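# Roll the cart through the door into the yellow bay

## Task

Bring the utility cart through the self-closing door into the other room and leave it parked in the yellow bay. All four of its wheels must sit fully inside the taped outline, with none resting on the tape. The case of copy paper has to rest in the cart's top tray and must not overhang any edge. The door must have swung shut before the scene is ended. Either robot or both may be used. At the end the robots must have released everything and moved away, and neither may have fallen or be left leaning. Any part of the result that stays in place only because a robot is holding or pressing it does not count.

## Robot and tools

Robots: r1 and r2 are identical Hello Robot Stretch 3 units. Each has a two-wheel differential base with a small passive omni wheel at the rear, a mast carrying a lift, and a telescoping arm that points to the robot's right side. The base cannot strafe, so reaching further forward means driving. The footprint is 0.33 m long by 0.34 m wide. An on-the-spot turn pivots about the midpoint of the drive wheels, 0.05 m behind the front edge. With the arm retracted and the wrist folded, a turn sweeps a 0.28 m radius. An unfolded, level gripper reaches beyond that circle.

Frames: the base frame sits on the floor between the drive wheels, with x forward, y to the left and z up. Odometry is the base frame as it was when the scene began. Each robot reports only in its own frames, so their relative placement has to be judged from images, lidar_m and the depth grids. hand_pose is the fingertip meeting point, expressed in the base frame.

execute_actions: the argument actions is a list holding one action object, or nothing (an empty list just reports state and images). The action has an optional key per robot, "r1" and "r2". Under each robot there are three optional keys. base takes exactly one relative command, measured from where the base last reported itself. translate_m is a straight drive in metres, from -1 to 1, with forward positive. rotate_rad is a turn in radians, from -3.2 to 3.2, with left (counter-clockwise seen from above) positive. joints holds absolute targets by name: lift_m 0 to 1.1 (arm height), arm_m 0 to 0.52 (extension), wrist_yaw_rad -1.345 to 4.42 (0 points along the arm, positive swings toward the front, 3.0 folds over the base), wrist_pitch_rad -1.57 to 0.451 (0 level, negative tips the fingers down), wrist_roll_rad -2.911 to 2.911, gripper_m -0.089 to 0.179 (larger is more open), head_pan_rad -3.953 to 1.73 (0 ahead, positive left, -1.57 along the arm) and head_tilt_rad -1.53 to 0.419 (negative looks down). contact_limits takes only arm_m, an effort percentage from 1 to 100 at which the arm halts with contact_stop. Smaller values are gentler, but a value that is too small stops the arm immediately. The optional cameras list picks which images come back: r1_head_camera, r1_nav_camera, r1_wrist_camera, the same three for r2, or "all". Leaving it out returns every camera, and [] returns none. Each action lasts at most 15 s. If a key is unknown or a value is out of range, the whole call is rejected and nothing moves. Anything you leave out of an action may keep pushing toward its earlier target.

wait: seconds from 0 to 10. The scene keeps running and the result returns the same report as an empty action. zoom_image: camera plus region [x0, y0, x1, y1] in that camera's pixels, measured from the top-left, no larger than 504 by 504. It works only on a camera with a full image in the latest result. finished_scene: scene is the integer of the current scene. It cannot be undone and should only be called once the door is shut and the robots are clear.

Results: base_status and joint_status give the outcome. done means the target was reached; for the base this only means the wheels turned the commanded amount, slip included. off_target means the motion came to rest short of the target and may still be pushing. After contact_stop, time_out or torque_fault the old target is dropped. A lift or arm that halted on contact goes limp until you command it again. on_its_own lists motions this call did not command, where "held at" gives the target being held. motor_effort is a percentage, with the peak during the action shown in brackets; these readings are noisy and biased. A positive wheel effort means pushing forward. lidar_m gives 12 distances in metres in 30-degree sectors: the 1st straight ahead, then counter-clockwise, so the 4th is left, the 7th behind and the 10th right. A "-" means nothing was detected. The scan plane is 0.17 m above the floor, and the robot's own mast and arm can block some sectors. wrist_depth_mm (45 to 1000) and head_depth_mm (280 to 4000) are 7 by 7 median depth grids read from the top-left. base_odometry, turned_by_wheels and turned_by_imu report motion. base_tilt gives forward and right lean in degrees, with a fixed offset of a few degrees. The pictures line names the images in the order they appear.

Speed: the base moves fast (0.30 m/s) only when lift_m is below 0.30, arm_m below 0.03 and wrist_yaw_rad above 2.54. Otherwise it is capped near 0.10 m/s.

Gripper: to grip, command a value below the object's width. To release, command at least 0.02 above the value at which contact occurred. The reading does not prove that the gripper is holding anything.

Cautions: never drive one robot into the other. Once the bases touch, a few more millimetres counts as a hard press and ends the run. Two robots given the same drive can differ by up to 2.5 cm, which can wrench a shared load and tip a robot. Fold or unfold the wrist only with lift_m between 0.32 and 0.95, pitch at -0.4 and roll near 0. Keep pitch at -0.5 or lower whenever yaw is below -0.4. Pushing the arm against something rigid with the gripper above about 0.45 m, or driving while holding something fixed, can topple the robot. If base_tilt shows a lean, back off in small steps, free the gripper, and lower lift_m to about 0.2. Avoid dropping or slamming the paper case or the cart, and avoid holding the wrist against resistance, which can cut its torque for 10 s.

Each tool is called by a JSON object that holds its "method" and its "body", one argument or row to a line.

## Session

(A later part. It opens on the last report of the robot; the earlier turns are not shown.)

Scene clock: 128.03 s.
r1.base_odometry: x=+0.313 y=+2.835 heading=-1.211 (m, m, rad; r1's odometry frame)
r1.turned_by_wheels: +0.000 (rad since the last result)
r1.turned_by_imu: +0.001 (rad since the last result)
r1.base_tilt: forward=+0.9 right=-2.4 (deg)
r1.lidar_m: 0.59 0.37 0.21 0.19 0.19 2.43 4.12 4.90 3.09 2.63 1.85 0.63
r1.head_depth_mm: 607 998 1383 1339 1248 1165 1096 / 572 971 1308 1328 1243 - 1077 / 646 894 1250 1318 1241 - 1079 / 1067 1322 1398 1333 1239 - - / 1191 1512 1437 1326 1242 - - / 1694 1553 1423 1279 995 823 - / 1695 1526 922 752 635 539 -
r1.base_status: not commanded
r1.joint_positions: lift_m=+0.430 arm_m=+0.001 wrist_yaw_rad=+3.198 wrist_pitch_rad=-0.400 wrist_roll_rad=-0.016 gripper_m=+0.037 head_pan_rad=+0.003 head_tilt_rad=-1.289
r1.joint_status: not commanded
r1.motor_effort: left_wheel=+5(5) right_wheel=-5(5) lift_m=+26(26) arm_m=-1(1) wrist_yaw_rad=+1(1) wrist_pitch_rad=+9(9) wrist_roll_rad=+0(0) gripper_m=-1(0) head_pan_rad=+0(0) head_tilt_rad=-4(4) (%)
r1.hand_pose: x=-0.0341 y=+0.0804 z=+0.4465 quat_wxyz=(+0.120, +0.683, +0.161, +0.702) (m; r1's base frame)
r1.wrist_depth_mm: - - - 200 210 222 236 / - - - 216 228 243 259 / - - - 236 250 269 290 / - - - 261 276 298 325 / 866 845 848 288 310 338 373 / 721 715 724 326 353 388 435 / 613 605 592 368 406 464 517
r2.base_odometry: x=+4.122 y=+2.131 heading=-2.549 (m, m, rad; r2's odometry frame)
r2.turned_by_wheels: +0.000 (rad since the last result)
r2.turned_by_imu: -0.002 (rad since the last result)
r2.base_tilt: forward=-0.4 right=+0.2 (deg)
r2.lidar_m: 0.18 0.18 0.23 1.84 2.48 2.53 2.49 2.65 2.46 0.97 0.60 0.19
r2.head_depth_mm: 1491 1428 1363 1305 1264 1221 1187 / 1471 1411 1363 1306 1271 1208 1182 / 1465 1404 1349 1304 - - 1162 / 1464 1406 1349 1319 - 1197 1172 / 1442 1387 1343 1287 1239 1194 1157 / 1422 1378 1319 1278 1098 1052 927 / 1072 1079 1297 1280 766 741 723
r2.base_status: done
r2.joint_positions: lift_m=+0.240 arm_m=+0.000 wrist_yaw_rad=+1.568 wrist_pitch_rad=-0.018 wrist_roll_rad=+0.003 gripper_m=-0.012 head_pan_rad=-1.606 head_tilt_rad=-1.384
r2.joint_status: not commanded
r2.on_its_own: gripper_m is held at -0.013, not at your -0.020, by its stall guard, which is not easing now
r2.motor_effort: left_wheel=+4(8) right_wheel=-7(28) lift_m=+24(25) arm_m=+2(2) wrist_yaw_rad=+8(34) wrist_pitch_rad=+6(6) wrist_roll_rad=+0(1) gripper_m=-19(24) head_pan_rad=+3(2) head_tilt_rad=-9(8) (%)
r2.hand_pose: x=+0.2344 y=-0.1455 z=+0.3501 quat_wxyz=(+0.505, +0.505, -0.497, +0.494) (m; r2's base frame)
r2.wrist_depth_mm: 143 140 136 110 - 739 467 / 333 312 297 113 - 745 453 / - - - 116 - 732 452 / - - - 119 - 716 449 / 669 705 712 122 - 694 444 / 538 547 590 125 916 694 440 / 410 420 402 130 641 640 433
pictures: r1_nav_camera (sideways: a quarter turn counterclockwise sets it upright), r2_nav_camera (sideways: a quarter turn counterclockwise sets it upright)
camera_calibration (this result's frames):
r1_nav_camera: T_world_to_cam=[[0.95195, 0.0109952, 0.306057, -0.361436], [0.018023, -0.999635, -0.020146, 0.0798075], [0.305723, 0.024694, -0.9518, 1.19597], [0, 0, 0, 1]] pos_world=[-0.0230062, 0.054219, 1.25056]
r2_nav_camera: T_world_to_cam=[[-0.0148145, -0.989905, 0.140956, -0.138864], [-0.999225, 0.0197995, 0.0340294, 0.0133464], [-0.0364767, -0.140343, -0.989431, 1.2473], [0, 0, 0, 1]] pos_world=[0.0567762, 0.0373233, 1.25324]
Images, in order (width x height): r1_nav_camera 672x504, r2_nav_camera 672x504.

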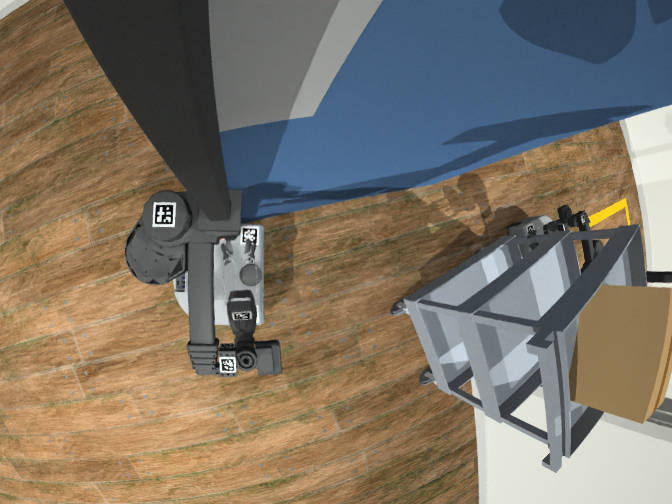

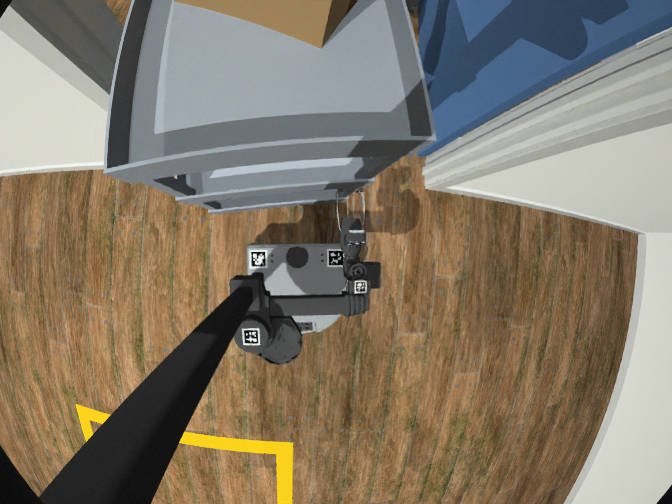

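{"method": "execute_actions", "body": {
  "actions": [
    {"r2":{"base":{"translate_m":-0.4}}}
  ],
  "cameras": []
}}

{"method": "execute_actions", "body": {
  "actions": [
    {"r2":{"base":{"rotate_rad":-0.42}}}
  ],
  "cameras": []
}}

{"method": "execute_actions", "body": {
  "actions": [
    {"r2":{"base":{"translate_m":-0.35}}}
  ],
  "cameras": []
}}

{"method": "execute_actions", "body": {
  "actions": [
    {"r2":{"base":{"rotate_rad":-0.45}}}
  ],
  "cameras": []
}}

{"method": "execute_actions", "body": {
  "actions": [
    {"r2":{"base":{"translate_m":-1},"joints":{"head_pan_rad":0}},"r1":{"base":{"translate_m":-0.5}}}
  ],
  "cameras": ["r2_nav_camera"]
}}

Scene clock: 137.33 s.
r1.base_odometry: x=+0.313 y=+2.835 heading=-1.211 (m, m, rad; r1's odometry frame)
r1.turned_by_wheels: +0.000 (rad since the last result)
r1.turned_by_imu: +0.001 (rad since the last result)
r1.base_tilt: forward=+0.9 right=-2.5 (deg)
r1.lidar_m: 0.93 0.37 0.21 0.19 0.19 2.43 4.13 4.89 3.08 2.63 1.85 1.13
r1.head_depth_mm: 1209 1433 1430 1325 1237 1165 1095 / 1114 1517 1421 1326 1243 - 1079 / 1091 1401 1428 1323 1244 - 1073 / 1075 1392 1434 1331 1251 - - / 1061 1407 1425 1337 1241 - - / 1670 1552 1434 1295 994 817 - / 1693 1523 923 750 635 538 -
r1.base_status: not commanded
r1.joint_positions: lift_m=+0.430 arm_m=+0.001 wrist_yaw_rad=+3.198 wrist_pitch_rad=-0.400 wrist_roll_rad=-0.016 gripper_m=+0.037 head_pan_rad=+0.003 head_tilt_rad=-1.289
r1.joint_status: not commanded
r1.motor_effort: left_wheel=+6(5) right_wheel=-5(5) lift_m=+26(26) arm_m=+0(1) wrist_yaw_rad=+2(1) wrist_pitch_rad=+9(9) wrist_roll_rad=+0(0) gripper_m=-1(1) head_pan_rad=+0(0) head_tilt_rad=-3(3) (%)
r1.hand_pose: x=-0.0341 y=+0.0804 z=+0.4465 quat_wxyz=(+0.120, +0.683, +0.161, +0.702) (m; r1's base frame)
r1.wrist_depth_mm: - - - 199 210 222 236 / - - - 217 228 242 261 / - - - 236 249 268 289 / - - - 259 277 299 324 / 868 853 856 288 308 336 373 / 718 716 721 325 352 388 433 / 609 603 583 371 406 464 522
r2.base_odometry: x=+4.453 y=+2.355 heading=-2.549 (m, m, rad; r2's odometry frame)
r2.turned_by_wheels: +0.000 (rad since the last result)
r2.turned_by_imu: -0.001 (rad since the last result)
r2.base_tilt: forward=-0.3 right=+0.1 (deg)
r2.lidar_m: 0.21 0.23 0.36 2.36 2.51 2.13 2.09 2.22 2.42 2.18 0.95 0.21
r2.head_depth_mm: 1482 1414 1361 1308 1269 1226 1187 / 1460 1404 1364 1319 1274 1203 1190 / 1466 1405 1342 1306 - - 1162 / 1458 1398 1342 1308 - 1201 1170 / 1442 1388 1343 1291 1234 1194 1164 / 1443 1378 1329 1286 1230 1194 1156 / 1431 1375 1330 1275 774 976 1142
r2.base_status: done
r2.joint_positions: lift_m=+0.240 arm_m=+0.000 wrist_yaw_rad=+1.586 wrist_pitch_rad=-0.019 wrist_roll_rad=+0.003 gripper_m=-0.012 head_pan_rad=-1.606 head_tilt_rad=-1.384
r2.joint_status: not commanded
r2.on_its_own: gripper_m is held at -0.013, not at your -0.020, by its stall guard, which is not easing now; wrist_yaw_rad is at rest, and its effort (-13) is outside its rest range (-12 to +12)
r2.motor_effort: left_wheel=+6(7) right_wheel=-9(18) lift_m=+24(24) arm_m=+2(2) wrist_yaw_rad=-13(12) wrist_pitch_rad=+7(7) wrist_roll_rad=+0(0) gripper_m=-22(22) head_pan_rad=+2(3) head_tilt_rad=-9(9) (%)
r2.hand_pose: x=+0.2343 y=-0.1409 z=+0.3499 quat_wxyz=(+0.501, +0.509, -0.492, +0.498) (m; r2's base frame)
r2.wrist_depth_mm: 143 140 137 112 - 756 541 / 334 313 299 115 - 686 563 / 670 - - 118 - 719 585 / 694 - - 121 - 719 581 / 699 702 773 124 - 733 597 / 485 549 592 127 901 711 617 / 411 416 404 131 639 647 621
pictures: none
No camera images: the call's "cameras" was empty. Leave "cameras" out to get every camera's image.

Scene clock: 139.13 s.
r1.base_odometry: x=+0.313 y=+2.835 heading=-1.211 (m, m, rad; r1's odometry frame)
r1.turned_by_wheels: +0.000 (rad since the last result)
r1.turned_by_imu: +0.000 (rad since the last result)
r1.base_tilt: forward=+0.9 right=-2.5 (deg)
r1.lidar_m: 0.99 0.37 0.21 0.19 0.19 2.44 4.13 4.91 3.05 2.63 1.85 1.13
r1.head_depth_mm: 1214 1431 1431 1333 1239 1163 1097 / 1674 1537 1425 1335 1236 - 1080 / 1223 1507 1425 1326 1236 - 1069 / 1109 1417 1429 1333 1245 - - / 1094 1404 1438 1326 1244 - - / 1627 1550 1429 1289 997 821 - / 1705 1535 920 752 635 539 -
r1.base_status: not commanded
r1.joint_positions: lift_m=+0.430 arm_m=+0.001 wrist_yaw_rad=+3.198 wrist_pitch_rad=-0.400 wrist_roll_rad=-0.016 gripper_m=+0.037 head_pan_rad=+0.003 head_tilt_rad=-1.289
r1.joint_status: not commanded
r1.motor_effort: left_wheel=+6(5) right_wheel=-6(5) lift_m=+26(26) arm_m=-1(1) wrist_yaw_rad=+2(1) wrist_pitch_rad=+9(9) wrist_roll_rad=+0(0) gripper_m=-1(2) head_pan_rad=+0(0) head_tilt_rad=-4(4) (%)
r1.hand_pose: x=-0.0341 y=+0.0804 z=+0.4465 quat_wxyz=(+0.120, +0.683, +0.161, +0.702) (m; r1's base frame)
r1.wrist_depth_mm: - - - 200 210 223 236 / - - - 216 228 242 261 / - - - 236 250 269 289 / - - - 260 276 298 325 / 868 857 829 287 309 337 373 / 712 711 724 327 351 387 432 / 599 601 592 370 406 463 519
r2.base_odometry: x=+4.453 y=+2.355 heading=-2.969 (m, m, rad; r2's odometry frame)
r2.turned_by_wheels: -0.420 (rad since the last result)
r2.turned_by_imu: -0.422 (rad since the last result)
r2.base_tilt: forward=-0.5 right=+0.0 (deg)
r2.lidar_m: 0.15 - 0.15 0.23 2.36 2.53 2.10 2.09 2.32 2.40 1.68 0.16
r2.head_depth_mm: 1474 1425 1368 1315 1268 1219 1184 / 1466 1424 1364 1304 1268 1207 1185 / 1469 1404 1354 1313 - - 1169 / 1460 1398 1347 1319 - 1198 1173 / 1441 1387 1331 1302 1239 1062 725 / 1440 1376 1331 1281 1083 745 445 / 1438 1373 1321 1279 768 421 424
r2.base_status: done
r2.joint_positions: lift_m=+0.240 arm_m=+0.000 wrist_yaw_rad=+1.594 wrist_pitch_rad=-0.019 wrist_roll_rad=+0.003 gripper_m=-0.012 head_pan_rad=-1.606 head_tilt_rad=-1.384
r2.joint_status: not commanded
r2.on_its_own: gripper_m is held at -0.013, not at your -0.020, by its stall guard, which is not easing now; wrist_yaw_rad is at rest, and its effort (-22) is outside its rest range (-12 to +12)
r2.motor_effort: left_wheel=+8(24) right_wheel=-1(28) lift_m=+24(24) arm_m=+2(2) wrist_yaw_rad=-22(76) wrist_pitch_rad=+6(7) wrist_roll_rad=+0(0) gripper_m=-21(27) head_pan_rad=+2(3) head_tilt_rad=-9(9) (%)
r2.hand_pose: x=+0.2343 y=-0.1389 z=+0.3499 quat_wxyz=(+0.499, +0.511, -0.490, +0.500) (m; r2's base frame)
r2.wrist_depth_mm: 144 140 137 110 733 808 888 / 338 315 297 114 749 834 918 / - - - 117 771 857 933 / - - - 120 804 886 - / 626 654 694 123 839 896 - / 540 548 593 125 808 880 892 / 409 418 384 129 634 680 676
pictures: none
No camera images: the call's "cameras" was empty. Leave "cameras" out to get every camera's image.

Scene clock: 143.67 s.
r1.base_odometry: x=+0.313 y=+2.835 heading=-1.211 (m, m, rad; r1's odometry frame)
r1.turned_by_wheels: +0.000 (rad since the last result)
r1.turned_by_imu: +0.001 (rad since the last result)
r1.base_tilt: forward=+0.9 right=-2.4 (deg)
r1.lidar_m: 1.24 0.37 0.21 0.19 0.19 2.43 4.15 4.92 3.07 2.63 1.85 1.13
r1.head_depth_mm: 1214 1431 1442 1330 1236 1167 1094 / 1682 1528 1437 1329 1246 - 1074 / 1686 1536 1424 1326 1241 - 1080 / 1511 1548 1426 1328 1246 - - / 1516 1554 1432 1327 1247 - - / 1493 1548 1447 1289 994 823 - / 1674 1537 917 752 636 539 -
r1.base_status: not commanded
r1.joint_positions: lift_m=+0.430 arm_m=+0.001 wrist_yaw_rad=+3.198 wrist_pitch_rad=-0.400 wrist_roll_rad=-0.016 gripper_m=+0.037 head_pan_rad=+0.003 head_tilt_rad=-1.289
r1.joint_status: not commanded
r1.motor_effort: left_wheel=+5(5) right_wheel=-5(5) lift_m=+26(26) arm_m=-1(0) wrist_yaw_rad=+1(1) wrist_pitch_rad=+9(9) wrist_roll_rad=+1(0) gripper_m=-1(1) head_pan_rad=+0(0) head_tilt_rad=-3(4) (%)
r1.hand_pose: x=-0.0341 y=+0.0804 z=+0.4465 quat_wxyz=(+0.120, +0.683, +0.161, +0.702) (m; r1's base frame)
r1.wrist_depth_mm: - - - 199 209 222 236 / - - - 216 228 242 260 / - - - 235 249 268 290 / - - - 260 276 298 326 / 867 854 841 289 308 337 371 / 715 711 727 325 354 386 432 / 602 600 586 370 405 461 519
r2.base_odometry: x=+4.798 y=+2.415 heading=-2.969 (m, m, rad; r2's odometry frame)
r2.turned_by_wheels: +0.000 (rad since the last result)
r2.turned_by_imu: -0.001 (rad since the last result)
r2.base_tilt: forward=-0.5 right=+0.1 (deg)
r2.lidar_m: 0.20 0.22 0.32 1.87 2.25 2.14 1.77 1.76 1.95 2.51 2.48 0.21
r2.head_depth_mm: 1476 1412 1371 1308 1270 1233 1189 / 1469 1407 1362 1302 1282 1205 1192 / 1463 1411 1360 1314 - - 1164 / 1459 1393 1346 1305 - 1204 1169 / 1449 1393 1336 1297 1236 1203 1164 / 1440 1382 1336 1286 1223 1188 1153 / 1431 1378 1322 1279 769 747 736
r2.base_status: done
r2.joint_positions: lift_m=+0.240 arm_m=+0.000 wrist_yaw_rad=+1.563 wrist_pitch_rad=-0.019 wrist_roll_rad=+0.003 gripper_m=-0.012 head_pan_rad=-1.606 head_tilt_rad=-1.384
r2.joint_status: not commanded
r2.on_its_own: gripper_m is held at -0.013, not at your -0.020, by its stall guard, which is not easing now; wrist_yaw_rad is at rest, and its effort (+14) is outside its rest range (-12 to +12)
r2.motor_effort: left_wheel=+3(6) right_wheel=-7(24) lift_m=+24(25) arm_m=+2(2) wrist_yaw_rad=+14(29) wrist_pitch_rad=+7(7) wrist_roll_rad=+0(0) gripper_m=-20(22) head_pan_rad=+2(3) head_tilt_rad=-9(9) (%)
r2.hand_pose: x=+0.2344 y=-0.1468 z=+0.3499 quat_wxyz=(+0.506, +0.503, -0.498, +0.492) (m; r2's base frame)
r2.wrist_depth_mm: 144 140 137 112 - - - / 338 311 294 115 - - - / - - - 118 - - - / - - - 122 - - - / - 731 743 124 - - - / 508 547 568 127 921 891 914 / 414 419 400 131 638 670 684
pictures: none
No camera images: the call's "cameras" was empty. Leave "cameras" out to get every camera's image.

Scene clock: 145.50 s.
r1.base_odometry: x=+0.313 y=+2.835 heading=-1.211 (m, m, rad; r1's odometry frame)
r1.turned_by_wheels: +0.000 (rad since the last result)
r1.turned_by_imu: +0.000 (rad since the last result)
r1.base_tilt: forward=+0.8 right=-2.5 (deg)
r1.lidar_m: 1.33 0.37 0.21 0.19 0.19 2.44 4.13 4.90 3.07 2.64 1.86 1.13
r1.head_depth_mm: 1210 1426 1439 1329 1245 1164 1091 / 1687 1531 1426 1329 1239 - 1072 / 1697 1551 1429 1329 1241 - 1074 / 1674 1568 1436 1325 1242 - - / 1541 1565 1433 1326 1244 - - / 1527 1554 1428 1292 998 819 - / 1653 1527 921 754 633 540 -
r1.base_status: not commanded
r1.joint_positions: lift_m=+0.430 arm_m=+0.001 wrist_yaw_rad=+3.198 wrist_pitch_rad=-0.400 wrist_roll_rad=-0.016 gripper_m=+0.037 head_pan_rad=+0.003 head_tilt_rad=-1.289
r1.joint_status: not commanded
r1.motor_effort: left_wheel=+6(5) right_wheel=-6(5) lift_m=+26(26) arm_m=-1(0) wrist_yaw_rad=+1(2) wrist_pitch_rad=+9(9) wrist_roll_rad=+0(0) gripper_m=+0(0) head_pan_rad=+1(0) head_tilt_rad=-4(4) (%)
r1.hand_pose: x=-0.0341 y=+0.0804 z=+0.4465 quat_wxyz=(+0.120, +0.683, +0.161, +0.702) (m; r1's base frame)
r1.wrist_depth_mm: - - - 200 210 222 236 / - - - 217 227 243 259 / - - - 237 250 269 289 / - - - 260 276 297 326 / 852 854 851 287 309 337 371 / 716 707 738 327 353 386 434 / 609 604 593 370 408 466 516
r2.base_odometry: x=+4.798 y=+2.415 heading=+2.865 (m, m, rad; r2's odometry frame)
r2.turned_by_wheels: -0.450 (rad since the last result)
r2.turned_by_imu: -0.451 (rad since the last result)
r2.base_tilt: forward=-0.4 right=+0.1 (deg)
r2.lidar_m: 0.15 - 0.15 0.21 2.12 2.24 2.04 1.76 1.76 2.04 2.50 0.15
r2.head_depth_mm: 1486 1424 1368 1310 1271 1219 1186 / 1467 1404 1355 1303 1281 1208 1186 / 1465 1409 1355 1318 - - 1164 / 1451 1389 1349 1309 - 1198 1171 / 1438 1389 1334 1297 1239 1049 724 / 1442 1379 1330 1278 1026 746 418 / 1438 1381 1325 1271 767 423 427
r2.base_status: done
r2.joint_positions: lift_m=+0.240 arm_m=+0.000 wrist_yaw_rad=+1.583 wrist_pitch_rad=-0.019 wrist_roll_rad=+0.003 gripper_m=-0.012 head_pan_rad=-1.606 head_tilt_rad=-1.384
r2.joint_status: not commanded
r2.on_its_own: gripper_m is held at -0.013, not at your -0.020, by its stall guard, which is not easing now
r2.motor_effort: left_wheel=+6(24) right_wheel=+3(28) lift_m=+24(24) arm_m=+3(3) wrist_yaw_rad=-9(94) wrist_pitch_rad=+7(7) wrist_roll_rad=+0(0) gripper_m=-20(29) head_pan_rad=+3(2) head_tilt_rad=-9(9) (%)
r2.hand_pose: x=+0.2344 y=-0.1416 z=+0.3498 quat_wxyz=(+0.501, +0.509, -0.492, +0.497) (m; r2's base frame)
r2.wrist_depth_mm: 144 141 138 112 - - - / 340 317 300 115 - - - / - - - 117 - - - / - - - 120 - - - / 607 662 - 123 - - - / 533 544 567 126 921 890 913 / 413 416 383 129 636 683 695
pictures: none
No camera images: the call's "cameras" was empty. Leave "cameras" out to get every camera's image.

Scene clock: 156.70 s.
r1.base_odometry: x=+0.136 y=+3.303 heading=-1.210 (m, m, rad; r1's odometry frame)
r1.turned_by_wheels: +0.000 (rad since the last result)
r1.turned_by_imu: +0.000 (rad since the last result)
r1.base_tilt: forward=+0.9 right=-2.4 (deg)
r1.lidar_m: 1.37 1.36 1.56 1.99 1.99 2.27 3.85 4.43 3.24 2.77 2.77 1.60
r1.head_depth_mm: 1620 1559 1425 1332 1244 1161 1092 / 1614 1552 1440 1328 1246 - 1079 / 1567 1552 1436 1339 1241 - 1073 / 1505 1540 1439 1335 1233 - - / 1458 1550 1418 1334 1235 - - / 1404 1554 1434 1335 1242 1174 - / 1351 1540 1435 1330 1250 1168 -
r1.base_status: done
r1.joint_positions: lift_m=+0.430 arm_m=+0.001 wrist_yaw_rad=+3.198 wrist_pitch_rad=-0.400 wrist_roll_rad=-0.016 gripper_m=+0.037 head_pan_rad=+0.003 head_tilt_rad=-1.289
r1.joint_status: not commanded
r1.motor_effort: left_wheel=+4(9) right_wheel=-3(9) lift_m=+26(26) arm_m=+0(0) wrist_yaw_rad=+1(1) wrist_pitch_rad=+9(9) wrist_roll_rad=+0(0) gripper_m=-1(0) head_pan_rad=+0(0) head_tilt_rad=-4(4) (%)
r1.hand_pose: x=-0.0341 y=+0.0804 z=+0.4465 quat_wxyz=(+0.120, +0.683, +0.161, +0.702) (m; r1's base frame)
r1.wrist_depth_mm: - - - - - - - / - - - - - - - / - - - - - - - / - - - - - - - / 866 863 844 842 851 805 794 / 710 705 719 684 683 674 665 / 606 602 591 593 580 578 568
r2.base_odometry: x=+5.760 y=+2.142 heading=+2.865 (m, m, rad; r2's odometry frame)
r2.turned_by_wheels: +0.000 (rad since the last result)
r2.turned_by_imu: -0.004 (rad since the last result)
r2.base_tilt: forward=-0.4 right=+0.0 (deg)
r2.lidar_m: 0.67 0.90 1.76 1.78 1.53 1.54 1.23 1.06 1.05 1.22 2.10 0.79
r2.head_depth_mm: 1479 1421 1373 1311 1265 1224 1181 / 1448 1416 1361 1312 1260 1224 1176 / 920 1388 1344 1306 - 1208 1177 / 922 1246 1348 1294 1264 - 1164 / 1255 1374 1331 1293 1257 - 1154 / 1245 1377 1337 1284 1244 - 1147 / 1429 1378 1328 1281 1234 1198 1151
r2.base_status: done
r2.joint_positions: lift_m=+0.240 arm_m=+0.000 wrist_yaw_rad=+1.576 wrist_pitch_rad=-0.020 wrist_roll_rad=+0.003 gripper_m=-0.013 head_pan_rad=-0.007 head_tilt_rad=-1.384
r2.joint_status: all done
r2.on_its_own: gripper_m is held at -0.013, not at your -0.020, by its stall guard, which is not easing now
r2.motor_effort: left_wheel=+4(6) right_wheel=-3(22) lift_m=+24(25) arm_m=+2(3) wrist_yaw_rad=-1(20) wrist_pitch_rad=+7(7) wrist_roll_rad=-1(0) gripper_m=-8(25) head_pan_rad=+2(38) head_tilt_rad=-9(9) (%)
r2.hand_pose: x=+0.2344 y=-0.1434 z=+0.3497 quat_wxyz=(+0.503, +0.507, -0.494, +0.496) (m; r2's base frame)
r2.wrist_depth_mm: - - - - - - - / - - 636 571 - - - / - - - - - - - / - - - - - - - / - - 729 727 - - - / 836 854 847 - 869 888 907 / 655 653 636 628 669 674 678
pictures: r2_nav_camera (sideways: a quarter turn counterclockwise sets it upright)
camera_calibration (this result's frames):
r2_nav_camera: T_world_to_cam=[[0.98994, 0.0136229, 0.140832, -0.144831], [0.00891204, -0.999381, 0.0340274, 0.00719931], [0.141208, -0.03243, -0.989449, 1.24624], [0, 0, 0, 1]] pos_world=[-0.0326695, 0.0495834, 1.25324]
Images, in order (width x height): r2_nav_camera 672x504.

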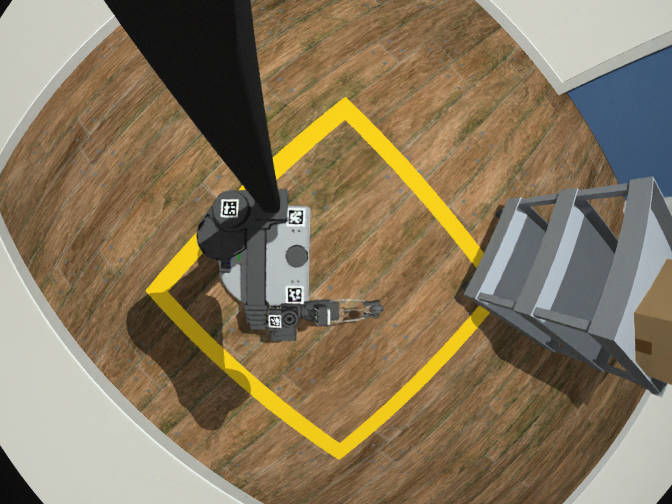

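{"method": "execute_actions", "body": {
  "actions": [
    {"r2":{"base":{"translate_m":0.46},"joints":{"gripper_m":0.17}}}
  ],
  "cameras": ["r2_wrist_camera"]
}}

{"method": "execute_actions", "body": {
  "actions": [
    {"r2":{"joints":{"gripper_m":-0.02}}}
  ],
  "cameras": []
}}

{"method": "execute_actions", "body": {
  "actions": [
    {"r2":{"base":{"translate_m":-0.85}}}
  ],
  "cameras": []
}}

{"method": "execute_actions", "body": {
  "actions": [
    {"r2":{"joints":{"gripper_m":0.15}}}
  ],
  "cameras": []
}}

{"method": "execute_actions", "body": {
  "actions": [
    {"r2":{"base":{"translate_m":-0.5},"joints":{"head_tilt_rad":-1.0}}}
  ],
  "cameras": ["r2_nav_camera","r2_wrist_camera"]
}}

Scene clock: 166.80 s.
r1.base_odometry: x=+0.136 y=+3.303 heading=-1.210 (m, m, rad; r1's odometry frame)
r1.turned_by_wheels: +0.000 (rad since the last result)
r1.turned_by_imu: +0.001 (rad since the last result)
r1.base_tilt: forward=+0.9 right=-2.5 (deg)
r1.lidar_m: 1.36 1.35 1.56 1.99 1.99 2.27 3.84 4.42 3.23 2.78 2.76 1.60
r1.head_depth_mm: 1628 1557 1441 1336 1233 1163 1095 / 1628 1542 1421 1320 1244 - 1082 / 1572 1552 1424 1334 1239 - 1073 / 1502 1557 1434 1326 1245 - - / 1452 1554 1437 1323 1247 - - / 1403 1554 1433 1337 1253 1181 - / 1347 1527 1437 1328 1240 1168 -
r1.base_status: not commanded
r1.joint_positions: lift_m=+0.430 arm_m=+0.001 wrist_yaw_rad=+3.198 wrist_pitch_rad=-0.400 wrist_roll_rad=-0.016 gripper_m=+0.037 head_pan_rad=+0.003 head_tilt_rad=-1.289
r1.joint_status: not commanded
r1.motor_effort: left_wheel=+4(4) right_wheel=-3(4) lift_m=+26(26) arm_m=+0(1) wrist_yaw_rad=+1(2) wrist_pitch_rad=+9(9) wrist_roll_rad=+0(0) gripper_m=-1(1) head_pan_rad=+0(0) head_tilt_rad=-4(4) (%)
r1.hand_pose: x=-0.0341 y=+0.0804 z=+0.4465 quat_wxyz=(+0.120, +0.683, +0.161, +0.702) (m; r1's base frame)
r1.wrist_depth_mm: - - - - - - - / - - - - - - - / - - - - - - - / - - - - - - - / 868 849 842 835 839 807 808 / 711 714 724 689 678 670 658 / 611 607 587 595 590 581 567
r2.base_odometry: x=+5.318 y=+2.267 heading=+2.865 (m, m, rad; r2's odometry frame)
r2.turned_by_wheels: +0.000 (rad since the last result)
r2.turned_by_imu: +0.003 (rad since the last result)
r2.base_tilt: forward=-0.5 right=+0.2 (deg)
r2.lidar_m: 0.25 0.33 1.43 1.66 1.86 1.86 1.60 1.38 1.38 1.59 2.75 0.24
r2.head_depth_mm: 544 527 1365 1310 1272 1223 1188 / 538 524 510 1305 1270 1213 1176 / 538 521 614 1206 - 1198 1176 / 539 518 834 1272 1267 - 1165 / 537 514 848 1274 1251 - 1147 / 535 523 848 1283 1242 - 1148 / 531 771 1311 1273 1235 1208 1159
r2.base_status: done
r2.joint_positions: lift_m=+0.240 arm_m=+0.000 wrist_yaw_rad=+1.576 wrist_pitch_rad=-0.020 wrist_roll_rad=+0.003 gripper_m=+0.170 head_pan_rad=-0.007 head_tilt_rad=-1.384
r2.joint_status: all done
r2.motor_effort: left_wheel=+4(12) right_wheel=-3(5) lift_m=+24(25) arm_m=+2(2) wrist_yaw_rad=-2(1) wrist_pitch_rad=+7(7) wrist_roll_rad=+0(1) gripper_m=+0(99) head_pan_rad=+3(2) head_tilt_rad=-9(9) (%)
r2.hand_pose: x=+0.2344 y=-0.1434 z=+0.3497 quat_wxyz=(+0.503, +0.507, -0.494, +0.496) (m; r2's base frame)
r2.wrist_depth_mm: 184 158 138 118 171 - - / 343 316 300 123 275 - - / - - - 126 - - - / - - - 129 - - - / - - 708 133 722 - - / 431 543 559 136 567 843 919 / - 420 421 141 426 663 707
pictures: r2_wrist_camera
camera_calibration (this result's frames):
r2_wrist_camera: T_world_to_cam=[[-0.00336944, -0.999831, 0.0180875, -0.148946], [-0.138603, -0.0174461, -0.990194, 0.424972], [0.990342, -0.00584338, -0.138521, -0.0193798], [0, 0, 0, 1]] pos_world=[0.0775931, -0.14162, 0.420815]
Images, in order (width x height): r2_wrist_camera 644x364.

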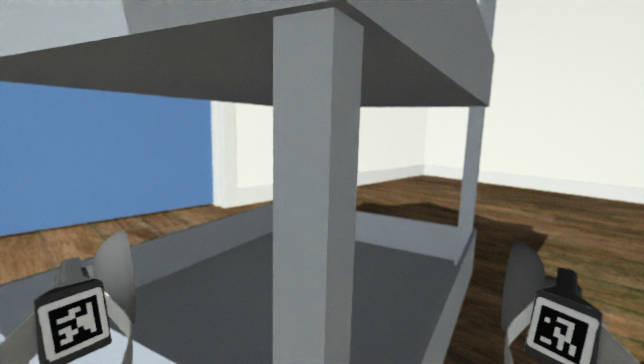

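Scene clock: 169.20 s.
r1.base_odometry: x=+0.136 y=+3.303 heading=-1.210 (m, m, rad; r1's odometry frame)
r1.turned_by_wheels: +0.000 (rad since the last result)
r1.turned_by_imu: +0.000 (rad since the last result)
r1.base_tilt: forward=+0.9 right=-2.4 (deg)
r1.lidar_m: 1.37 1.36 1.56 1.98 1.99 2.27 3.84 4.44 3.26 2.77 2.77 1.60
r1.head_depth_mm: 1624 1544 1432 1328 1238 1165 1092 / 1626 1549 1428 1328 1235 - 1074 / 1549 1543 1431 1328 1240 - 1073 / 1515 1547 1430 1327 1236 - - / 1447 1549 1443 1337 1241 - - / 1399 1557 1436 1331 1250 1176 - / 1349 1537 1447 1333 1237 1162 -
r1.base_status: not commanded
r1.joint_positions: lift_m=+0.430 arm_m=+0.001 wrist_yaw_rad=+3.198 wrist_pitch_rad=-0.400 wrist_roll_rad=-0.016 gripper_m=+0.037 head_pan_rad=+0.003 head_tilt_rad=-1.289
r1.joint_status: not commanded
r1.motor_effort: left_wheel=+4(4) right_wheel=-3(3) lift_m=+26(26) arm_m=-1(1) wrist_yaw_rad=+1(1) wrist_pitch_rad=+9(9) wrist_roll_rad=+0(0) gripper_m=-2(0) head_pan_rad=+0(0) head_tilt_rad=-4(4) (%)
r1.hand_pose: x=-0.0341 y=+0.0804 z=+0.4465 quat_wxyz=(+0.120, +0.683, +0.161, +0.702) (m; r1's base frame)
r1.wrist_depth_mm: - - - - - - - / - - - - - - - / - - - - - - - / - - - - - - - / 875 857 856 821 842 809 792 / 714 705 725 693 682 670 663 / 606 600 589 589 587 579 572
r2.base_odometry: x=+5.318 y=+2.267 heading=+2.865 (m, m, rad; r2's odometry frame)
r2.turned_by_wheels: +0.000 (rad since the last result)
r2.turned_by_imu: +0.000 (rad since the last result)
r2.base_tilt: forward=-0.3 right=+0.2 (deg)
r2.lidar_m: 0.24 0.33 1.42 1.66 1.86 1.86 1.60 1.38 1.38 1.59 2.75 0.24
r2.head_depth_mm: 544 530 1349 1313 1256 1225 1186 / 536 524 510 1301 1267 1210 1179 / 539 521 522 1011 - 1207 1171 / 538 517 834 1158 1262 - 1163 / 536 515 843 1273 1256 - 1164 / 533 517 849 1287 1258 - 1149 / 528 759 1303 1273 1233 1203 1158
r2.base_status: not commanded
r2.joint_positions: lift_m=+0.240 arm_m=+0.000 wrist_yaw_rad=+1.580 wrist_pitch_rad=-0.020 wrist_roll_rad=+0.003 gripper_m=-0.019 head_pan_rad=-0.007 head_tilt_rad=-1.384
r2.joint_status: all done
r2.motor_effort: left_wheel=+4(4) right_wheel=-13(13) lift_m=+25(24) arm_m=+3(2) wrist_yaw_rad=-6(9) wrist_pitch_rad=+7(7) wrist_roll_rad=+0(0) gripper_m=-25(98) head_pan_rad=+3(2) head_tilt_rad=-8(9) (%)
r2.hand_pose: x=+0.2343 y=-0.1425 z=+0.3497 quat_wxyz=(+0.502, +0.508, -0.493, +0.496) (m; r2's base frame)
r2.wrist_depth_mm: 184 157 138 116 166 - - / 337 317 298 120 272 - - / - - - 123 - - - / - - - 126 - - - / - - 726 128 726 - - / 456 503 596 131 584 875 881 / 412 413 403 135 393 686 676
pictures: none
No camera images: the call's "cameras" was empty. Leave "cameras" out to get every camera's image.

Scene clock: 178.73 s.
r1.base_odometry: x=+0.136 y=+3.303 heading=-1.210 (m, m, rad; r1's odometry frame)
r1.turned_by_wheels: +0.000 (rad since the last result)
r1.turned_by_imu: +0.001 (rad since the last result)
r1.base_tilt: forward=+0.8 right=-2.5 (deg)
r1.lidar_m: 1.36 1.35 1.56 1.99 1.99 2.28 3.86 4.44 3.25 2.78 2.77 1.60
r1.head_depth_mm: 1624 1548 1438 1323 1242 1162 1092 / 1610 1559 1418 1332 1234 - 1075 / 1559 1546 1429 1329 1243 - 1075 / 1510 1545 1434 1328 1244 - - / 1460 1551 1436 1327 1237 - - / 1410 1554 1433 1327 1241 1177 - / 1352 1539 1433 1333 1245 1172 -
r1.base_status: not commanded
r1.joint_positions: lift_m=+0.430 arm_m=+0.001 wrist_yaw_rad=+3.198 wrist_pitch_rad=-0.400 wrist_roll_rad=-0.016 gripper_m=+0.037 head_pan_rad=+0.003 head_tilt_rad=-1.289
r1.joint_status: not commanded
r1.motor_effort: left_wheel=+3(3) right_wheel=-3(3) lift_m=+26(26) arm_m=+0(1) wrist_yaw_rad=+1(1) wrist_pitch_rad=+9(9) wrist_roll_rad=+0(0) gripper_m=-1(0) head_pan_rad=+1(0) head_tilt_rad=-4(3) (%)
r1.hand_pose: x=-0.0341 y=+0.0804 z=+0.4465 quat_wxyz=(+0.120, +0.683, +0.161, +0.702) (m; r1's base frame)
r1.wrist_depth_mm: - - - - - - - / - - - - - - - / - - - - - - - / - - - - - - - / 870 840 842 824 834 804 792 / 716 708 721 690 689 670 663 / 605 597 585 592 587 581 571
r2.base_odometry: x=+6.135 y=+2.036 heading=+2.865 (m, m, rad; r2's odometry frame)
r2.turned_by_wheels: +0.000 (rad since the last result)
r2.turned_by_imu: -0.003 (rad since the last result)
r2.base_tilt: forward=-0.3 right=+0.1 (deg)
r2.lidar_m: 0.36 2.03 2.03 1.46 1.26 1.26 0.91 0.78 0.78 0.90 0.29 0.24
r2.head_depth_mm: 547 526 512 1300 1266 1223 1185 / 543 517 522 1291 1269 1217 1171 / 509 867 847 1155 - 1197 1175 / 812 880 1189 1304 1260 - 1163 / 1441 1395 1329 1293 1255 - 1158 / 1434 1381 1326 1286 1239 - 1159 / 1421 1376 1327 1275 1236 1201 1150
r2.base_status: done
r2.joint_positions: lift_m=+0.240 arm_m=+0.000 wrist_yaw_rad=+1.507 wrist_pitch_rad=-0.018 wrist_roll_rad=+0.003 gripper_m=-0.012 head_pan_rad=-0.007 head_tilt_rad=-1.384
r2.joint_status: not commanded
r2.on_its_own: wrist_yaw_rad is held at +1.529, not at your +1.570, by its stall guard, which is not easing now; gripper_m is held at -0.014, not at your -0.020, by its stall guard, which is not easing now; wrist_yaw_rad is at rest, and its effort (+24) is outside its rest range (-12 to +12)
r2.motor_effort: left_wheel=+0(4) right_wheel=-5(27) lift_m=+25(24) arm_m=+2(2) wrist_yaw_rad=+24(34) wrist_pitch_rad=+6(7) wrist_roll_rad=-1(0) gripper_m=-21(26) head_pan_rad=+3(2) head_tilt_rad=-9(9) (%)
r2.hand_pose: x=+0.2339 y=-0.1613 z=+0.3502 quat_wxyz=(+0.520, +0.489, -0.512, +0.478) (m; r2's base frame)
r2.wrist_depth_mm: - - 222 112 128 134 152 / - - 382 115 261 251 243 / - - - 118 - - - / - - - 121 - - - / - - - 123 712 741 - / 866 853 861 127 591 586 548 / 657 647 411 131 409 439 447
pictures: none
No camera images: the call's "cameras" was empty. Leave "cameras" out to get every camera's image.

Scene clock: 180.87 s.
r1.base_odometry: x=+0.136 y=+3.303 heading=-1.210 (m, m, rad; r1's odometry frame)
r1.turned_by_wheels: +0.000 (rad since the last result)
r1.turned_by_imu: +0.000 (rad since the last result)
r1.base_tilt: forward=+0.8 right=-2.4 (deg)
r1.lidar_m: 1.37 1.36 1.56 1.99 1.99 2.28 3.85 4.41 3.25 2.77 2.77 1.60
r1.head_depth_mm: 1616 1545 1431 1332 1239 1168 1106 / 1624 1554 1439 1331 1246 - 1079 / 1568 1546 1433 1331 1237 - 1072 / 1510 1529 1429 1327 1242 - - / 1457 1548 1429 1332 1234 - - / 1394 1551 1424 1335 1244 1169 - / 1352 1530 1440 1330 1245 1161 -
r1.base_status: not commanded
r1.joint_positions: lift_m=+0.430 arm_m=+0.001 wrist_yaw_rad=+3.198 wrist_pitch_rad=-0.400 wrist_roll_rad=-0.016 gripper_m=+0.037 head_pan_rad=+0.003 head_tilt_rad=-1.289
r1.joint_status: not commanded
r1.motor_effort: left_wheel=+4(3) right_wheel=-3(3) lift_m=+26(26) arm_m=-1(0) wrist_yaw_rad=+2(1) wrist_pitch_rad=+9(9) wrist_roll_rad=+0(0) gripper_m=-1(1) head_pan_rad=+0(0) head_tilt_rad=-4(5) (%)
r1.hand_pose: x=-0.0341 y=+0.0804 z=+0.4465 quat_wxyz=(+0.120, +0.683, +0.161, +0.702) (m; r1's base frame)
r1.wrist_depth_mm: - - - - - - - / - - - - - - - / - - - - - - - / - - - - - - - / 868 863 845 832 839 810 787 / 707 713 722 692 678 675 666 / 603 611 586 593 581 581 572
r2.base_odometry: x=+6.135 y=+2.036 heading=+2.865 (m, m, rad; r2's odometry frame)
r2.turned_by_wheels: +0.000 (rad since the last result)
r2.turned_by_imu: +0.000 (rad since the last result)
r2.base_tilt: forward=-0.5 right=+0.2 (deg)
r2.lidar_m: 0.36 2.03 2.03 1.46 1.25 1.26 0.91 0.78 0.78 0.90 0.29 0.24
r2.head_depth_mm: 548 525 513 1307 1260 1227 1184 / 545 514 525 1282 1265 1218 1177 / 508 865 848 1147 - 1201 1178 / 812 881 1196 1297 1259 - 1168 / 1448 1389 1338 1294 1256 - 1157 / 1437 1379 1335 1277 1238 - 1155 / 1423 1367 1321 1278 1233 1198 1154
r2.base_status: not commanded
r2.joint_positions: lift_m=+0.240 arm_m=+0.000 wrist_yaw_rad=+1.527 wrist_pitch_rad=-0.018 wrist_roll_rad=+0.003 gripper_m=+0.150 head_pan_rad=-0.007 head_tilt_rad=-1.384
r2.joint_status: all done
r2.on_its_own: wrist_yaw_rad is held at +1.529, not at your +1.570, by its stall guard, which is not easing now
r2.motor_effort: left_wheel=+4(4) right_wheel=-3(7) lift_m=+24(24) arm_m=+2(2) wrist_yaw_rad=+2(25) wrist_pitch_rad=+6(6) wrist_roll_rad=+0(0) gripper_m=+0(99) head_pan_rad=+2(3) head_tilt_rad=-8(9) (%)
r2.hand_pose: x=+0.2342 y=-0.1560 z=+0.3502 quat_wxyz=(+0.515, +0.494, -0.507, +0.484) (m; r2's base frame)
r2.wrist_depth_mm: - - 282 115 117 129 145 / - - 401 117 219 254 245 / - - - 119 - - - / - - - 121 - - - / - - - 124 694 747 - / 863 834 552 127 566 - 557 / 675 626 465 131 433 418 466
pictures: none
No camera images: the call's "cameras" was empty. Leave "cameras" out to get every camera's image.

Scene clock: 187.07 s.
r1.base_odometry: x=+0.136 y=+3.303 heading=-1.210 (m, m, rad; r1's odometry frame)
r1.turned_by_wheels: +0.000 (rad since the last result)
r1.turned_by_imu: +0.001 (rad since the last result)
r1.base_tilt: forward=+0.9 right=-2.4 (deg)
r1.lidar_m: 1.36 1.36 1.56 1.99 1.99 2.27 3.84 4.44 3.24 2.77 2.77 1.60
r1.head_depth_mm: 1635 1549 1430 1328 1232 1158 1097 / 1622 1552 1430 1328 1245 - 1076 / 1556 1544 1429 1330 1242 - 1072 / 1505 1559 1430 1334 1239 - - / 1442 1548 1432 1336 1242 - - / 1403 1548 1429 1331 1251 1179 - / 1346 1522 1433 1331 1241 1174 -
r1.base_status: not commanded
r1.joint_positions: lift_m=+0.430 arm_m=+0.001 wrist_yaw_rad=+3.198 wrist_pitch_rad=-0.400 wrist_roll_rad=-0.016 gripper_m=+0.037 head_pan_rad=+0.003 head_tilt_rad=-1.289
r1.joint_status: not commanded
r1.motor_effort: left_wheel=+4(4) right_wheel=-3(3) lift_m=+26(26) arm_m=+0(1) wrist_yaw_rad=+1(1) wrist_pitch_rad=+9(9) wrist_roll_rad=+0(0) gripper_m=+0(1) head_pan_rad=+0(1) head_tilt_rad=-4(4) (%)
r1.hand_pose: x=-0.0341 y=+0.0804 z=+0.4465 quat_wxyz=(+0.120, +0.683, +0.161, +0.702) (m; r1's base frame)
r1.wrist_depth_mm: - - - - - - - / - - - - - - - / - - - - - - - / - - - - - - - / 852 865 838 814 840 798 791 / 720 704 727 686 683 676 660 / 603 597 588 594 587 580 576
r2.base_odometry: x=+6.617 y=+1.899 heading=+2.865 (m, m, rad; r2's odometry frame)
r2.turned_by_wheels: +0.000 (rad since the last result)
r2.turned_by_imu: -0.002 (rad since the last result)
r2.base_tilt: forward=-0.4 right=+0.3 (deg)
r2.lidar_m: 0.70 2.38 1.84 1.05 0.90 0.88 0.50 0.43 0.43 0.50 0.85 0.73
r2.head_depth_mm: 811 1214 1192 1482 1376 1226 1128 / 930 791 1152 1458 1356 1225 1117 / 924 823 1060 1390 1370 1212 1132 / 944 1241 1478 1482 1356 1220 1121 / 2397 2020 1742 1526 1346 1211 1119 / 2370 2008 1722 1504 1349 1212 1109 / 2399 2009 1725 1500 1344 1206 1101
r2.base_status: done
r2.joint_positions: lift_m=+0.240 arm_m=+0.000 wrist_yaw_rad=+1.527 wrist_pitch_rad=-0.018 wrist_roll_rad=+0.003 gripper_m=+0.150 head_pan_rad=-0.007 head_tilt_rad=-1.001
r2.joint_status: all done
r2.on_its_own: wrist_yaw_rad is held at +1.529, not at your +1.570, by its stall guard, which is not easing now
r2.motor_effort: left_wheel=+5(6) right_wheel=-3(7) lift_m=+25(25) arm_m=+2(2) wrist_yaw_rad=+2(2) wrist_pitch_rad=+6(6) wrist_roll_rad=+0(0) gripper_m=+0(0) head_pan_rad=+2(3) head_tilt_rad=+0(27) (%)
r2.hand_pose: x=+0.2341 y=-0.1560 z=+0.3500 quat_wxyz=(+0.515, +0.494, -0.507, +0.483) (m; r2's base frame)
r2.wrist_depth_mm: - - - - - - - / - - - 602 651 759 - / - - - - - - - / - - - - - - - / - - - 685 722 832 - / 859 851 875 771 877 - 880 / 672 619 652 651 672 640 717
pictures: r2_nav_camera (sideways: a quarter turn counterclockwise sets it upright), r2_wrist_camera
camera_calibration (this result's frames):
r2_nav_camera: T_world_to_cam=[[0.865755, 0.0145883, 0.500255, -0.612165], [-0.00482733, -0.999285, 0.0374951, 0.00275048], [0.500445, -0.0348765, -0.865066, 1.08258], [0, 0, 0, 1]] pos_world=[-0.0117746, 0.0494356, 1.24264]
r2_wrist_camera: T_world_to_cam=[[-0.0523837, -0.998463, 0.0180758, -0.149837], [-0.138072, -0.0106853, -0.990365, 0.426025], [0.989036, -0.0543747, -0.1373, -0.0268956], [0, 0, 0, 1]] pos_world=[0.0775737, -0.146517, 0.420936]
Images, in order (width x height): r2_nav_camera 672x504, r2_wrist_camera 644x364.

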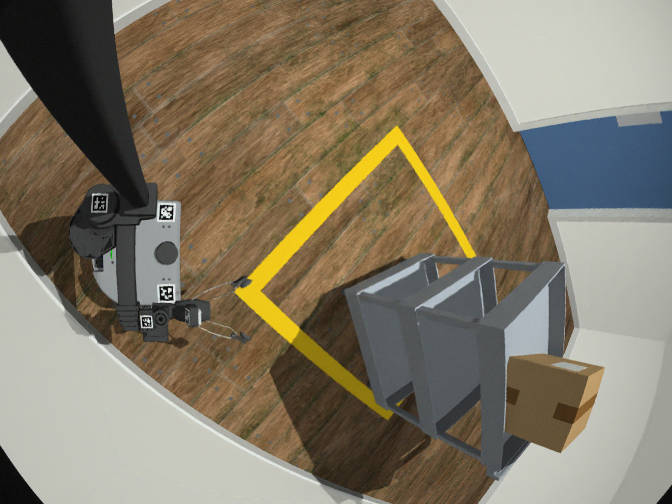

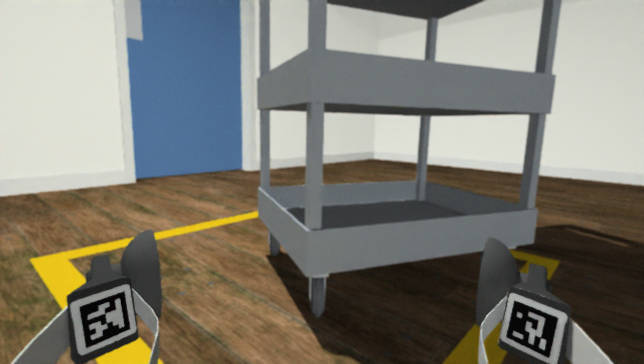

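{"method": "execute_actions", "body": {
  "actions": [
    {"r2":{"base":{"translate_m":0.5}}}
  ],
  "cameras": ["r2_nav_camera","r2_wrist_camera"]
}}

Scene clock: 199.50 s.
r1.base_odometry: x=+0.136 y=+3.303 heading=-1.210 (m, m, rad; r1's odometry frame)
r1.turned_by_wheels: +0.000 (rad since the last result)
r1.turned_by_imu: +0.001 (rad since the last result)
r1.base_tilt: forward=+0.9 right=-2.5 (deg)
r1.lidar_m: 1.36 1.35 1.56 1.99 1.99 2.27 3.86 4.44 3.24 2.77 2.77 1.61
r1.head_depth_mm: 1622 1532 1439 1326 1248 1158 1099 / 1628 1563 1427 1340 1243 - 1082 / 1566 1548 1430 1334 1238 - 1076 / 1507 1551 1430 1328 1242 - - / 1460 1547 1439 1337 1246 - - / 1405 1545 1440 1332 1248 1171 - / 1341 1548 1429 1335 1241 1162 -
r1.base_status: not commanded
r1.joint_positions: lift_m=+0.430 arm_m=+0.001 wrist_yaw_rad=+3.198 wrist_pitch_rad=-0.400 wrist_roll_rad=-0.016 gripper_m=+0.037 head_pan_rad=+0.003 head_tilt_rad=-1.289
r1.joint_status: not commanded
r1.motor_effort: left_wheel=+4(4) right_wheel=-3(3) lift_m=+26(26) arm_m=+0(1) wrist_yaw_rad=+1(1) wrist_pitch_rad=+9(9) wrist_roll_rad=+0(1) gripper_m=-1(0) head_pan_rad=+0(0) head_tilt_rad=-4(4) (%)
r1.hand_pose: x=-0.0341 y=+0.0804 z=+0.4465 quat_wxyz=(+0.120, +0.683, +0.161, +0.702) (m; r1's base frame)
r1.wrist_depth_mm: - - - - - - - / - - - - - - - / - - - - - - - / - - - - - - - / 871 855 851 823 840 797 793 / 718 703 731 691 681 662 668 / 608 601 597 586 585 581 572
r2.base_odometry: x=+6.135 y=+2.036 heading=+2.865 (m, m, rad; r2's odometry frame)
r2.turned_by_wheels: +0.000 (rad since the last result)
r2.turned_by_imu: +0.003 (rad since the last result)
r2.base_tilt: forward=-0.6 right=+0.2 (deg)
r2.lidar_m: 0.37 2.03 2.03 1.46 1.26 1.26 0.91 0.78 0.78 0.90 0.29 0.24
r2.head_depth_mm: 2503 758 667 581 534 1188 1116 / 2502 741 664 581 524 1007 1118 / 2451 730 660 595 857 1076 1137 / 2441 718 692 958 1215 1223 1119 / 2424 2033 1736 1520 1350 1222 1121 / 2361 1991 1732 1508 1350 1207 1107 / 2250 2000 1737 1511 1338 1206 1102
r2.base_status: done
r2.joint_positions: lift_m=+0.240 arm_m=+0.000 wrist_yaw_rad=+1.527 wrist_pitch_rad=-0.018 wrist_roll_rad=+0.003 gripper_m=+0.150 head_pan_rad=-0.007 head_tilt_rad=-1.001
r2.joint_status: not commanded
r2.on_its_own: wrist_yaw_rad is held at +1.529, not at your +1.570, by its stall guard, which is not easing now
r2.motor_effort: left_wheel=+3(12) right_wheel=-4(5) lift_m=+24(24) arm_m=+2(2) wrist_yaw_rad=+2(2) wrist_pitch_rad=+6(6) wrist_roll_rad=+0(0) gripper_m=+0(0) head_pan_rad=+3(3) head_tilt_rad=+0(0) (%)
r2.hand_pose: x=+0.2341 y=-0.1560 z=+0.3500 quat_wxyz=(+0.515, +0.494, -0.507, +0.483) (m; r2's base frame)
r2.wrist_depth_mm: - - 284 115 118 129 145 / - - 401 117 220 256 245 / - - - 119 - - - / - - - 121 - - - / - - - 124 692 725 - / 887 849 553 128 565 - 547 / 677 621 465 131 425 410 465
pictures: r2_nav_camera (sideways: a quarter turn counterclockwise sets it upright), r2_wrist_camera
camera_calibration (this result's frames):
r2_nav_camera: T_world_to_cam=[[0.865646, 0.0145892, 0.500443, -0.612408], [-0.0048353, -0.999285, 0.0374956, 0.00274995], [0.500632, -0.0348777, -0.864957, 1.08244], [0, 0, 0, 1]] pos_world=[-0.0117618, 0.0494355, 1.24264]
r2_wrist_camera: T_world_to_cam=[[-0.0523759, -0.998464, 0.0180765, -0.149837], [-0.138158, -0.0106823, -0.990353, 0.426019], [0.989024, -0.054368, -0.137386, -0.0268622], [0, 0, 0, 1]] pos_world=[0.0775774, -0.146517, 0.420928]
Images, in order (width x height): r2_nav_camera 672x504, r2_wrist_camera 644x364.

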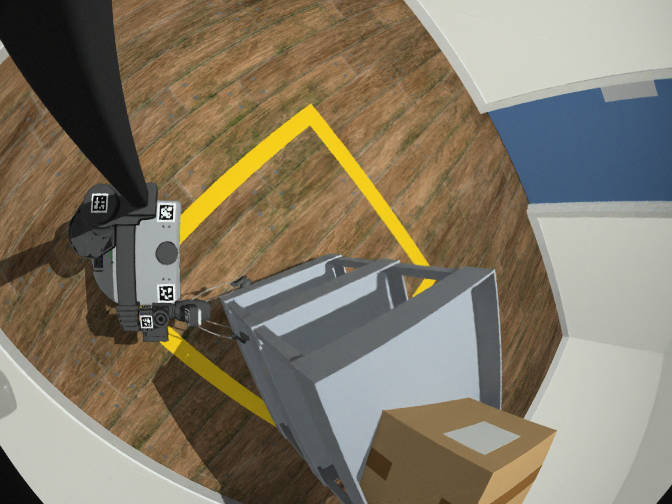

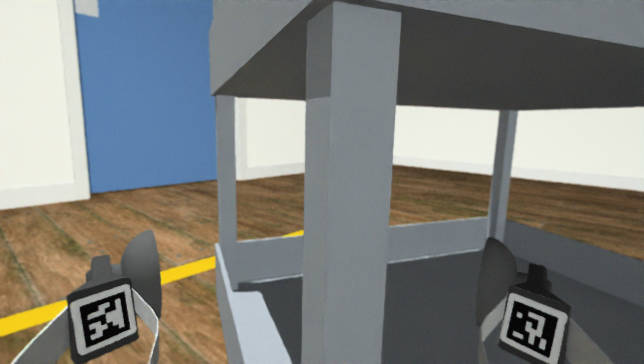

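{"method": "execute_actions", "body": {
  "actions": [
    {"r2":{"base":{"translate_m":0.02},"joints":{"gripper_m":-0.02}}}
  ],
  "cameras": []
}}

{"method": "execute_actions", "body": {
  "actions": [
    {"r2":{"base":{"rotate_rad":0.9},"joints":{"head_pan_rad":-0.9}}}
  ],
  "cameras": ["r2_nav_camera","r2_wrist_camera"]
}}

Scene clock: 204.73 s.
r1.base_odometry: x=+0.136 y=+3.303 heading=-1.210 (m, m, rad; r1's odometry frame)
r1.turned_by_wheels: +0.000 (rad since the last result)
r1.turned_by_imu: +0.001 (rad since the last result)
r1.base_tilt: forward=+0.9 right=-2.4 (deg)
r1.lidar_m: 1.37 1.36 1.56 1.99 1.98 2.28 3.86 4.43 3.23 2.76 2.76 1.60
r1.head_depth_mm: 1612 1554 1429 1320 1242 1170 1102 / 1633 1544 1432 1320 1251 - 1081 / 1553 1550 1429 1330 1241 - 1073 / 1502 1544 1431 1331 1235 - - / 1449 1552 1433 1338 1248 - - / 1414 1558 1445 1337 1246 1173 - / 1342 1518 1434 1327 1246 1166 -
r1.base_status: not commanded
r1.joint_positions: lift_m=+0.430 arm_m=+0.001 wrist_yaw_rad=+3.198 wrist_pitch_rad=-0.400 wrist_roll_rad=-0.016 gripper_m=+0.037 head_pan_rad=+0.003 head_tilt_rad=-1.289
r1.joint_status: not commanded
r1.motor_effort: left_wheel=+3(4) right_wheel=-2(4) lift_m=+26(26) arm_m=+0(1) wrist_yaw_rad=+1(2) wrist_pitch_rad=+9(9) wrist_roll_rad=+0(0) gripper_m=+1(0) head_pan_rad=+0(0) head_tilt_rad=-4(4) (%)
r1.hand_pose: x=-0.0341 y=+0.0804 z=+0.4465 quat_wxyz=(+0.120, +0.683, +0.161, +0.702) (m; r1's base frame)
r1.wrist_depth_mm: - - - - - - - / - - - - - - - / - - - - - - - / - - - - - - - / 870 854 843 816 851 804 786 / 712 709 731 687 684 674 664 / 611 605 589 593 582 581 573
r2.base_odometry: x=+6.116 y=+2.041 heading=+2.865 (m, m, rad; r2's odometry frame)
r2.turned_by_wheels: +0.000 (rad since the last result)
r2.turned_by_imu: +0.000 (rad since the last result)
r2.base_tilt: forward=-0.4 right=+0.0 (deg)
r2.lidar_m: 0.35 2.01 2.02 1.48 1.27 1.27 0.93 0.80 0.80 0.92 0.25 0.23
r2.head_depth_mm: 2486 745 668 584 516 1186 1121 / 2459 737 664 579 504 787 1125 / 2463 721 661 575 859 1013 1146 / 2430 717 675 948 1210 1221 1129 / 2430 2024 1735 1519 1352 1221 1127 / 2344 2016 1727 1519 1350 1215 1107 / 2248 2008 1699 1497 1331 1206 1097
r2.base_status: done
r2.joint_positions: lift_m=+0.240 arm_m=+0.000 wrist_yaw_rad=+1.482 wrist_pitch_rad=-0.019 wrist_roll_rad=+0.003 gripper_m=-0.017 head_pan_rad=-0.007 head_tilt_rad=-1.001
r2.joint_status: all done
r2.on_its_own: wrist_yaw_rad is held at +1.481, not at your +1.570, by its stall guard, which is not easing now
r2.motor_effort: left_wheel=+3(12) right_wheel=+4(6) lift_m=+25(25) arm_m=+1(2) wrist_yaw_rad=-1(40) wrist_pitch_rad=+7(7) wrist_roll_rad=-1(0) gripper_m=-2(98) head_pan_rad=+3(3) head_tilt_rad=+0(0) (%)
r2.hand_pose: x=+0.2334 y=-0.1677 z=+0.3499 quat_wxyz=(+0.526, +0.483, -0.518, +0.471) (m; r2's base frame)
r2.wrist_depth_mm: - - 174 96 130 129 138 / - - 307 98 269 258 247 / - - - 100 - - - / - - - 103 - - - / - - - 106 698 724 - / 842 841 652 109 614 579 532 / 641 658 395 111 406 436 445
pictures: none
No camera images: the call's "cameras" was empty. Leave "cameras" out to get every camera's image.

Scene clock: 207.17 s.
r1.base_odometry: x=+0.136 y=+3.303 heading=-1.210 (m, m, rad; r1's odometry frame)
r1.turned_by_wheels: +0.000 (rad since the last result)
r1.turned_by_imu: +0.000 (rad since the last result)
r1.base_tilt: forward=+0.9 right=-2.4 (deg)
r1.lidar_m: 1.37 1.36 1.56 1.98 1.99 2.28 3.86 4.43 3.23 2.77 2.76 1.60
r1.head_depth_mm: 1612 1542 1436 1325 1243 1164 1096 / 1625 1548 1435 1322 1241 - 1073 / 1558 1554 1436 1324 1245 - 1073 / 1511 1554 1440 1326 1242 - - / 1461 1542 1436 1326 1243 - - / 1408 1551 1438 1330 1239 1177 - / 1349 1537 1440 1328 1241 1167 -
r1.base_status: not commanded
r1.joint_positions: lift_m=+0.430 arm_m=+0.001 wrist_yaw_rad=+3.198 wrist_pitch_rad=-0.400 wrist_roll_rad=-0.016 gripper_m=+0.037 head_pan_rad=+0.003 head_tilt_rad=-1.289
r1.joint_status: not commanded
r1.motor_effort: left_wheel=+4(4) right_wheel=-3(3) lift_m=+26(26) arm_m=+0(0) wrist_yaw_rad=+1(1) wrist_pitch_rad=+9(9) wrist_roll_rad=+0(0) gripper_m=+0(0) head_pan_rad=+0(1) head_tilt_rad=-4(4) (%)
r1.hand_pose: x=-0.0341 y=+0.0804 z=+0.4465 quat_wxyz=(+0.120, +0.683, +0.161, +0.702) (m; r1's base frame)
r1.wrist_depth_mm: - - - - - - - / - - - - - - - / - - - - - - - / - - - - - - - / 872 850 848 818 840 807 784 / 714 710 729 690 682 667 669 / 607 609 589 589 584 585 572
r2.base_odometry: x=+6.116 y=+2.041 heading=-2.518 (m, m, rad; r2's odometry frame)
r2.turned_by_wheels: +0.900 (rad since the last result)
r2.turned_by_imu: +0.906 (rad since the last result)
r2.base_tilt: forward=-0.4 right=+0.1 (deg)
r2.lidar_m: 2.02 1.64 1.29 1.27 1.02 0.80 0.79 0.85 0.41 0.28 0.26 0.26
r2.head_depth_mm: 2497 409 467 552 825 1120 1125 / 2466 738 652 570 833 1122 1129 / 2466 737 663 577 829 1110 - / 2448 735 657 575 826 1093 1136 / 2397 1875 654 562 740 1185 1105 / 2314 2019 1723 1519 1351 1212 1107 / 2235 2024 1713 1511 1338 1208 1099
r2.base_status: done
r2.joint_positions: lift_m=+0.240 arm_m=+0.000 wrist_yaw_rad=+1.370 wrist_pitch_rad=-0.020 wrist_roll_rad=+0.003 gripper_m=-0.012 head_pan_rad=-0.893 head_tilt_rad=-1.001
r2.joint_status: all done
r2.on_its_own: wrist_yaw_rad is held at +1.422, not at your +1.570, by its stall guard, which is still easing; gripper_m is held at -0.013, not at your -0.020, by its stall guard, which is not easing now
r2.motor_effort: left_wheel=-13(17) right_wheel=+12(24) lift_m=+25(25) arm_m=+0(1) wrist_yaw_rad=+59(66) wrist_pitch_rad=+7(7) wrist_roll_rad=+0(1) gripper_m=-23(29) head_pan_rad=-3(37) head_tilt_rad=+0(0) (%)
r2.hand_pose: x=+0.2292 y=-0.1959 z=+0.3496 quat_wxyz=(+0.551, +0.454, -0.543, +0.441) (m; r2's base frame)
r2.wrist_depth_mm: - - - 110 119 129 126 / - - - 113 - 260 248 / - - - 116 - - - / - - - 120 - - - / - - - 123 - - - / 839 842 899 124 886 471 918 / 638 655 624 128 638 417 417
pictures: r2_nav_camera (sideways: a quarter turn counterclockwise sets it upright), r2_wrist_camera
camera_calibration (this result's frames):
r2_nav_camera: T_world_to_cam=[[0.55864, -0.661309, 0.500591, -0.610729], [-0.777191, -0.628147, 0.0374959, 0.00746088], [0.289648, -0.410002, -0.864871, 1.08361], [0, 0, 0, 1]] pos_world=[0.0331083, 0.0450899, 1.24263]
r2_wrist_camera: T_world_to_cam=[[-0.20743, -0.978082, 0.0180941, -0.150423], [-0.139495, 0.0112664, -0.990159, 0.429097], [0.968253, -0.207913, -0.138775, -0.0490518], [0, 0, 0, 1]] pos_world=[0.0761493, -0.162159, 0.420789]
Images, in order (width x height): r2_nav_camera 672x504, r2_wrist_camera 644x364.

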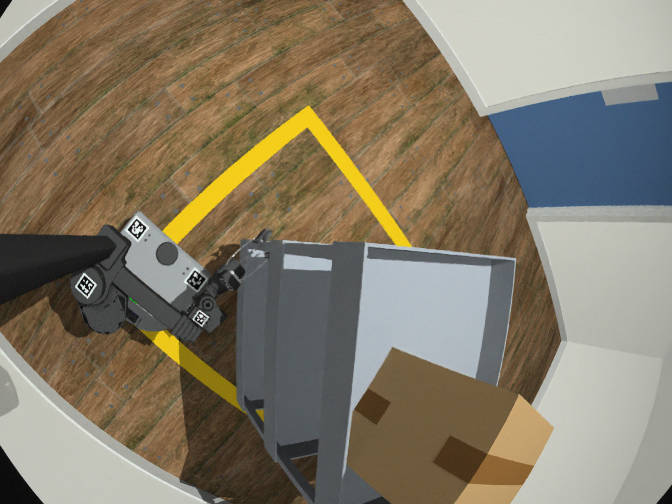

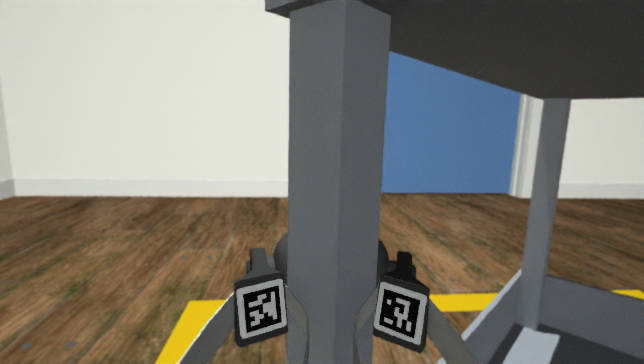

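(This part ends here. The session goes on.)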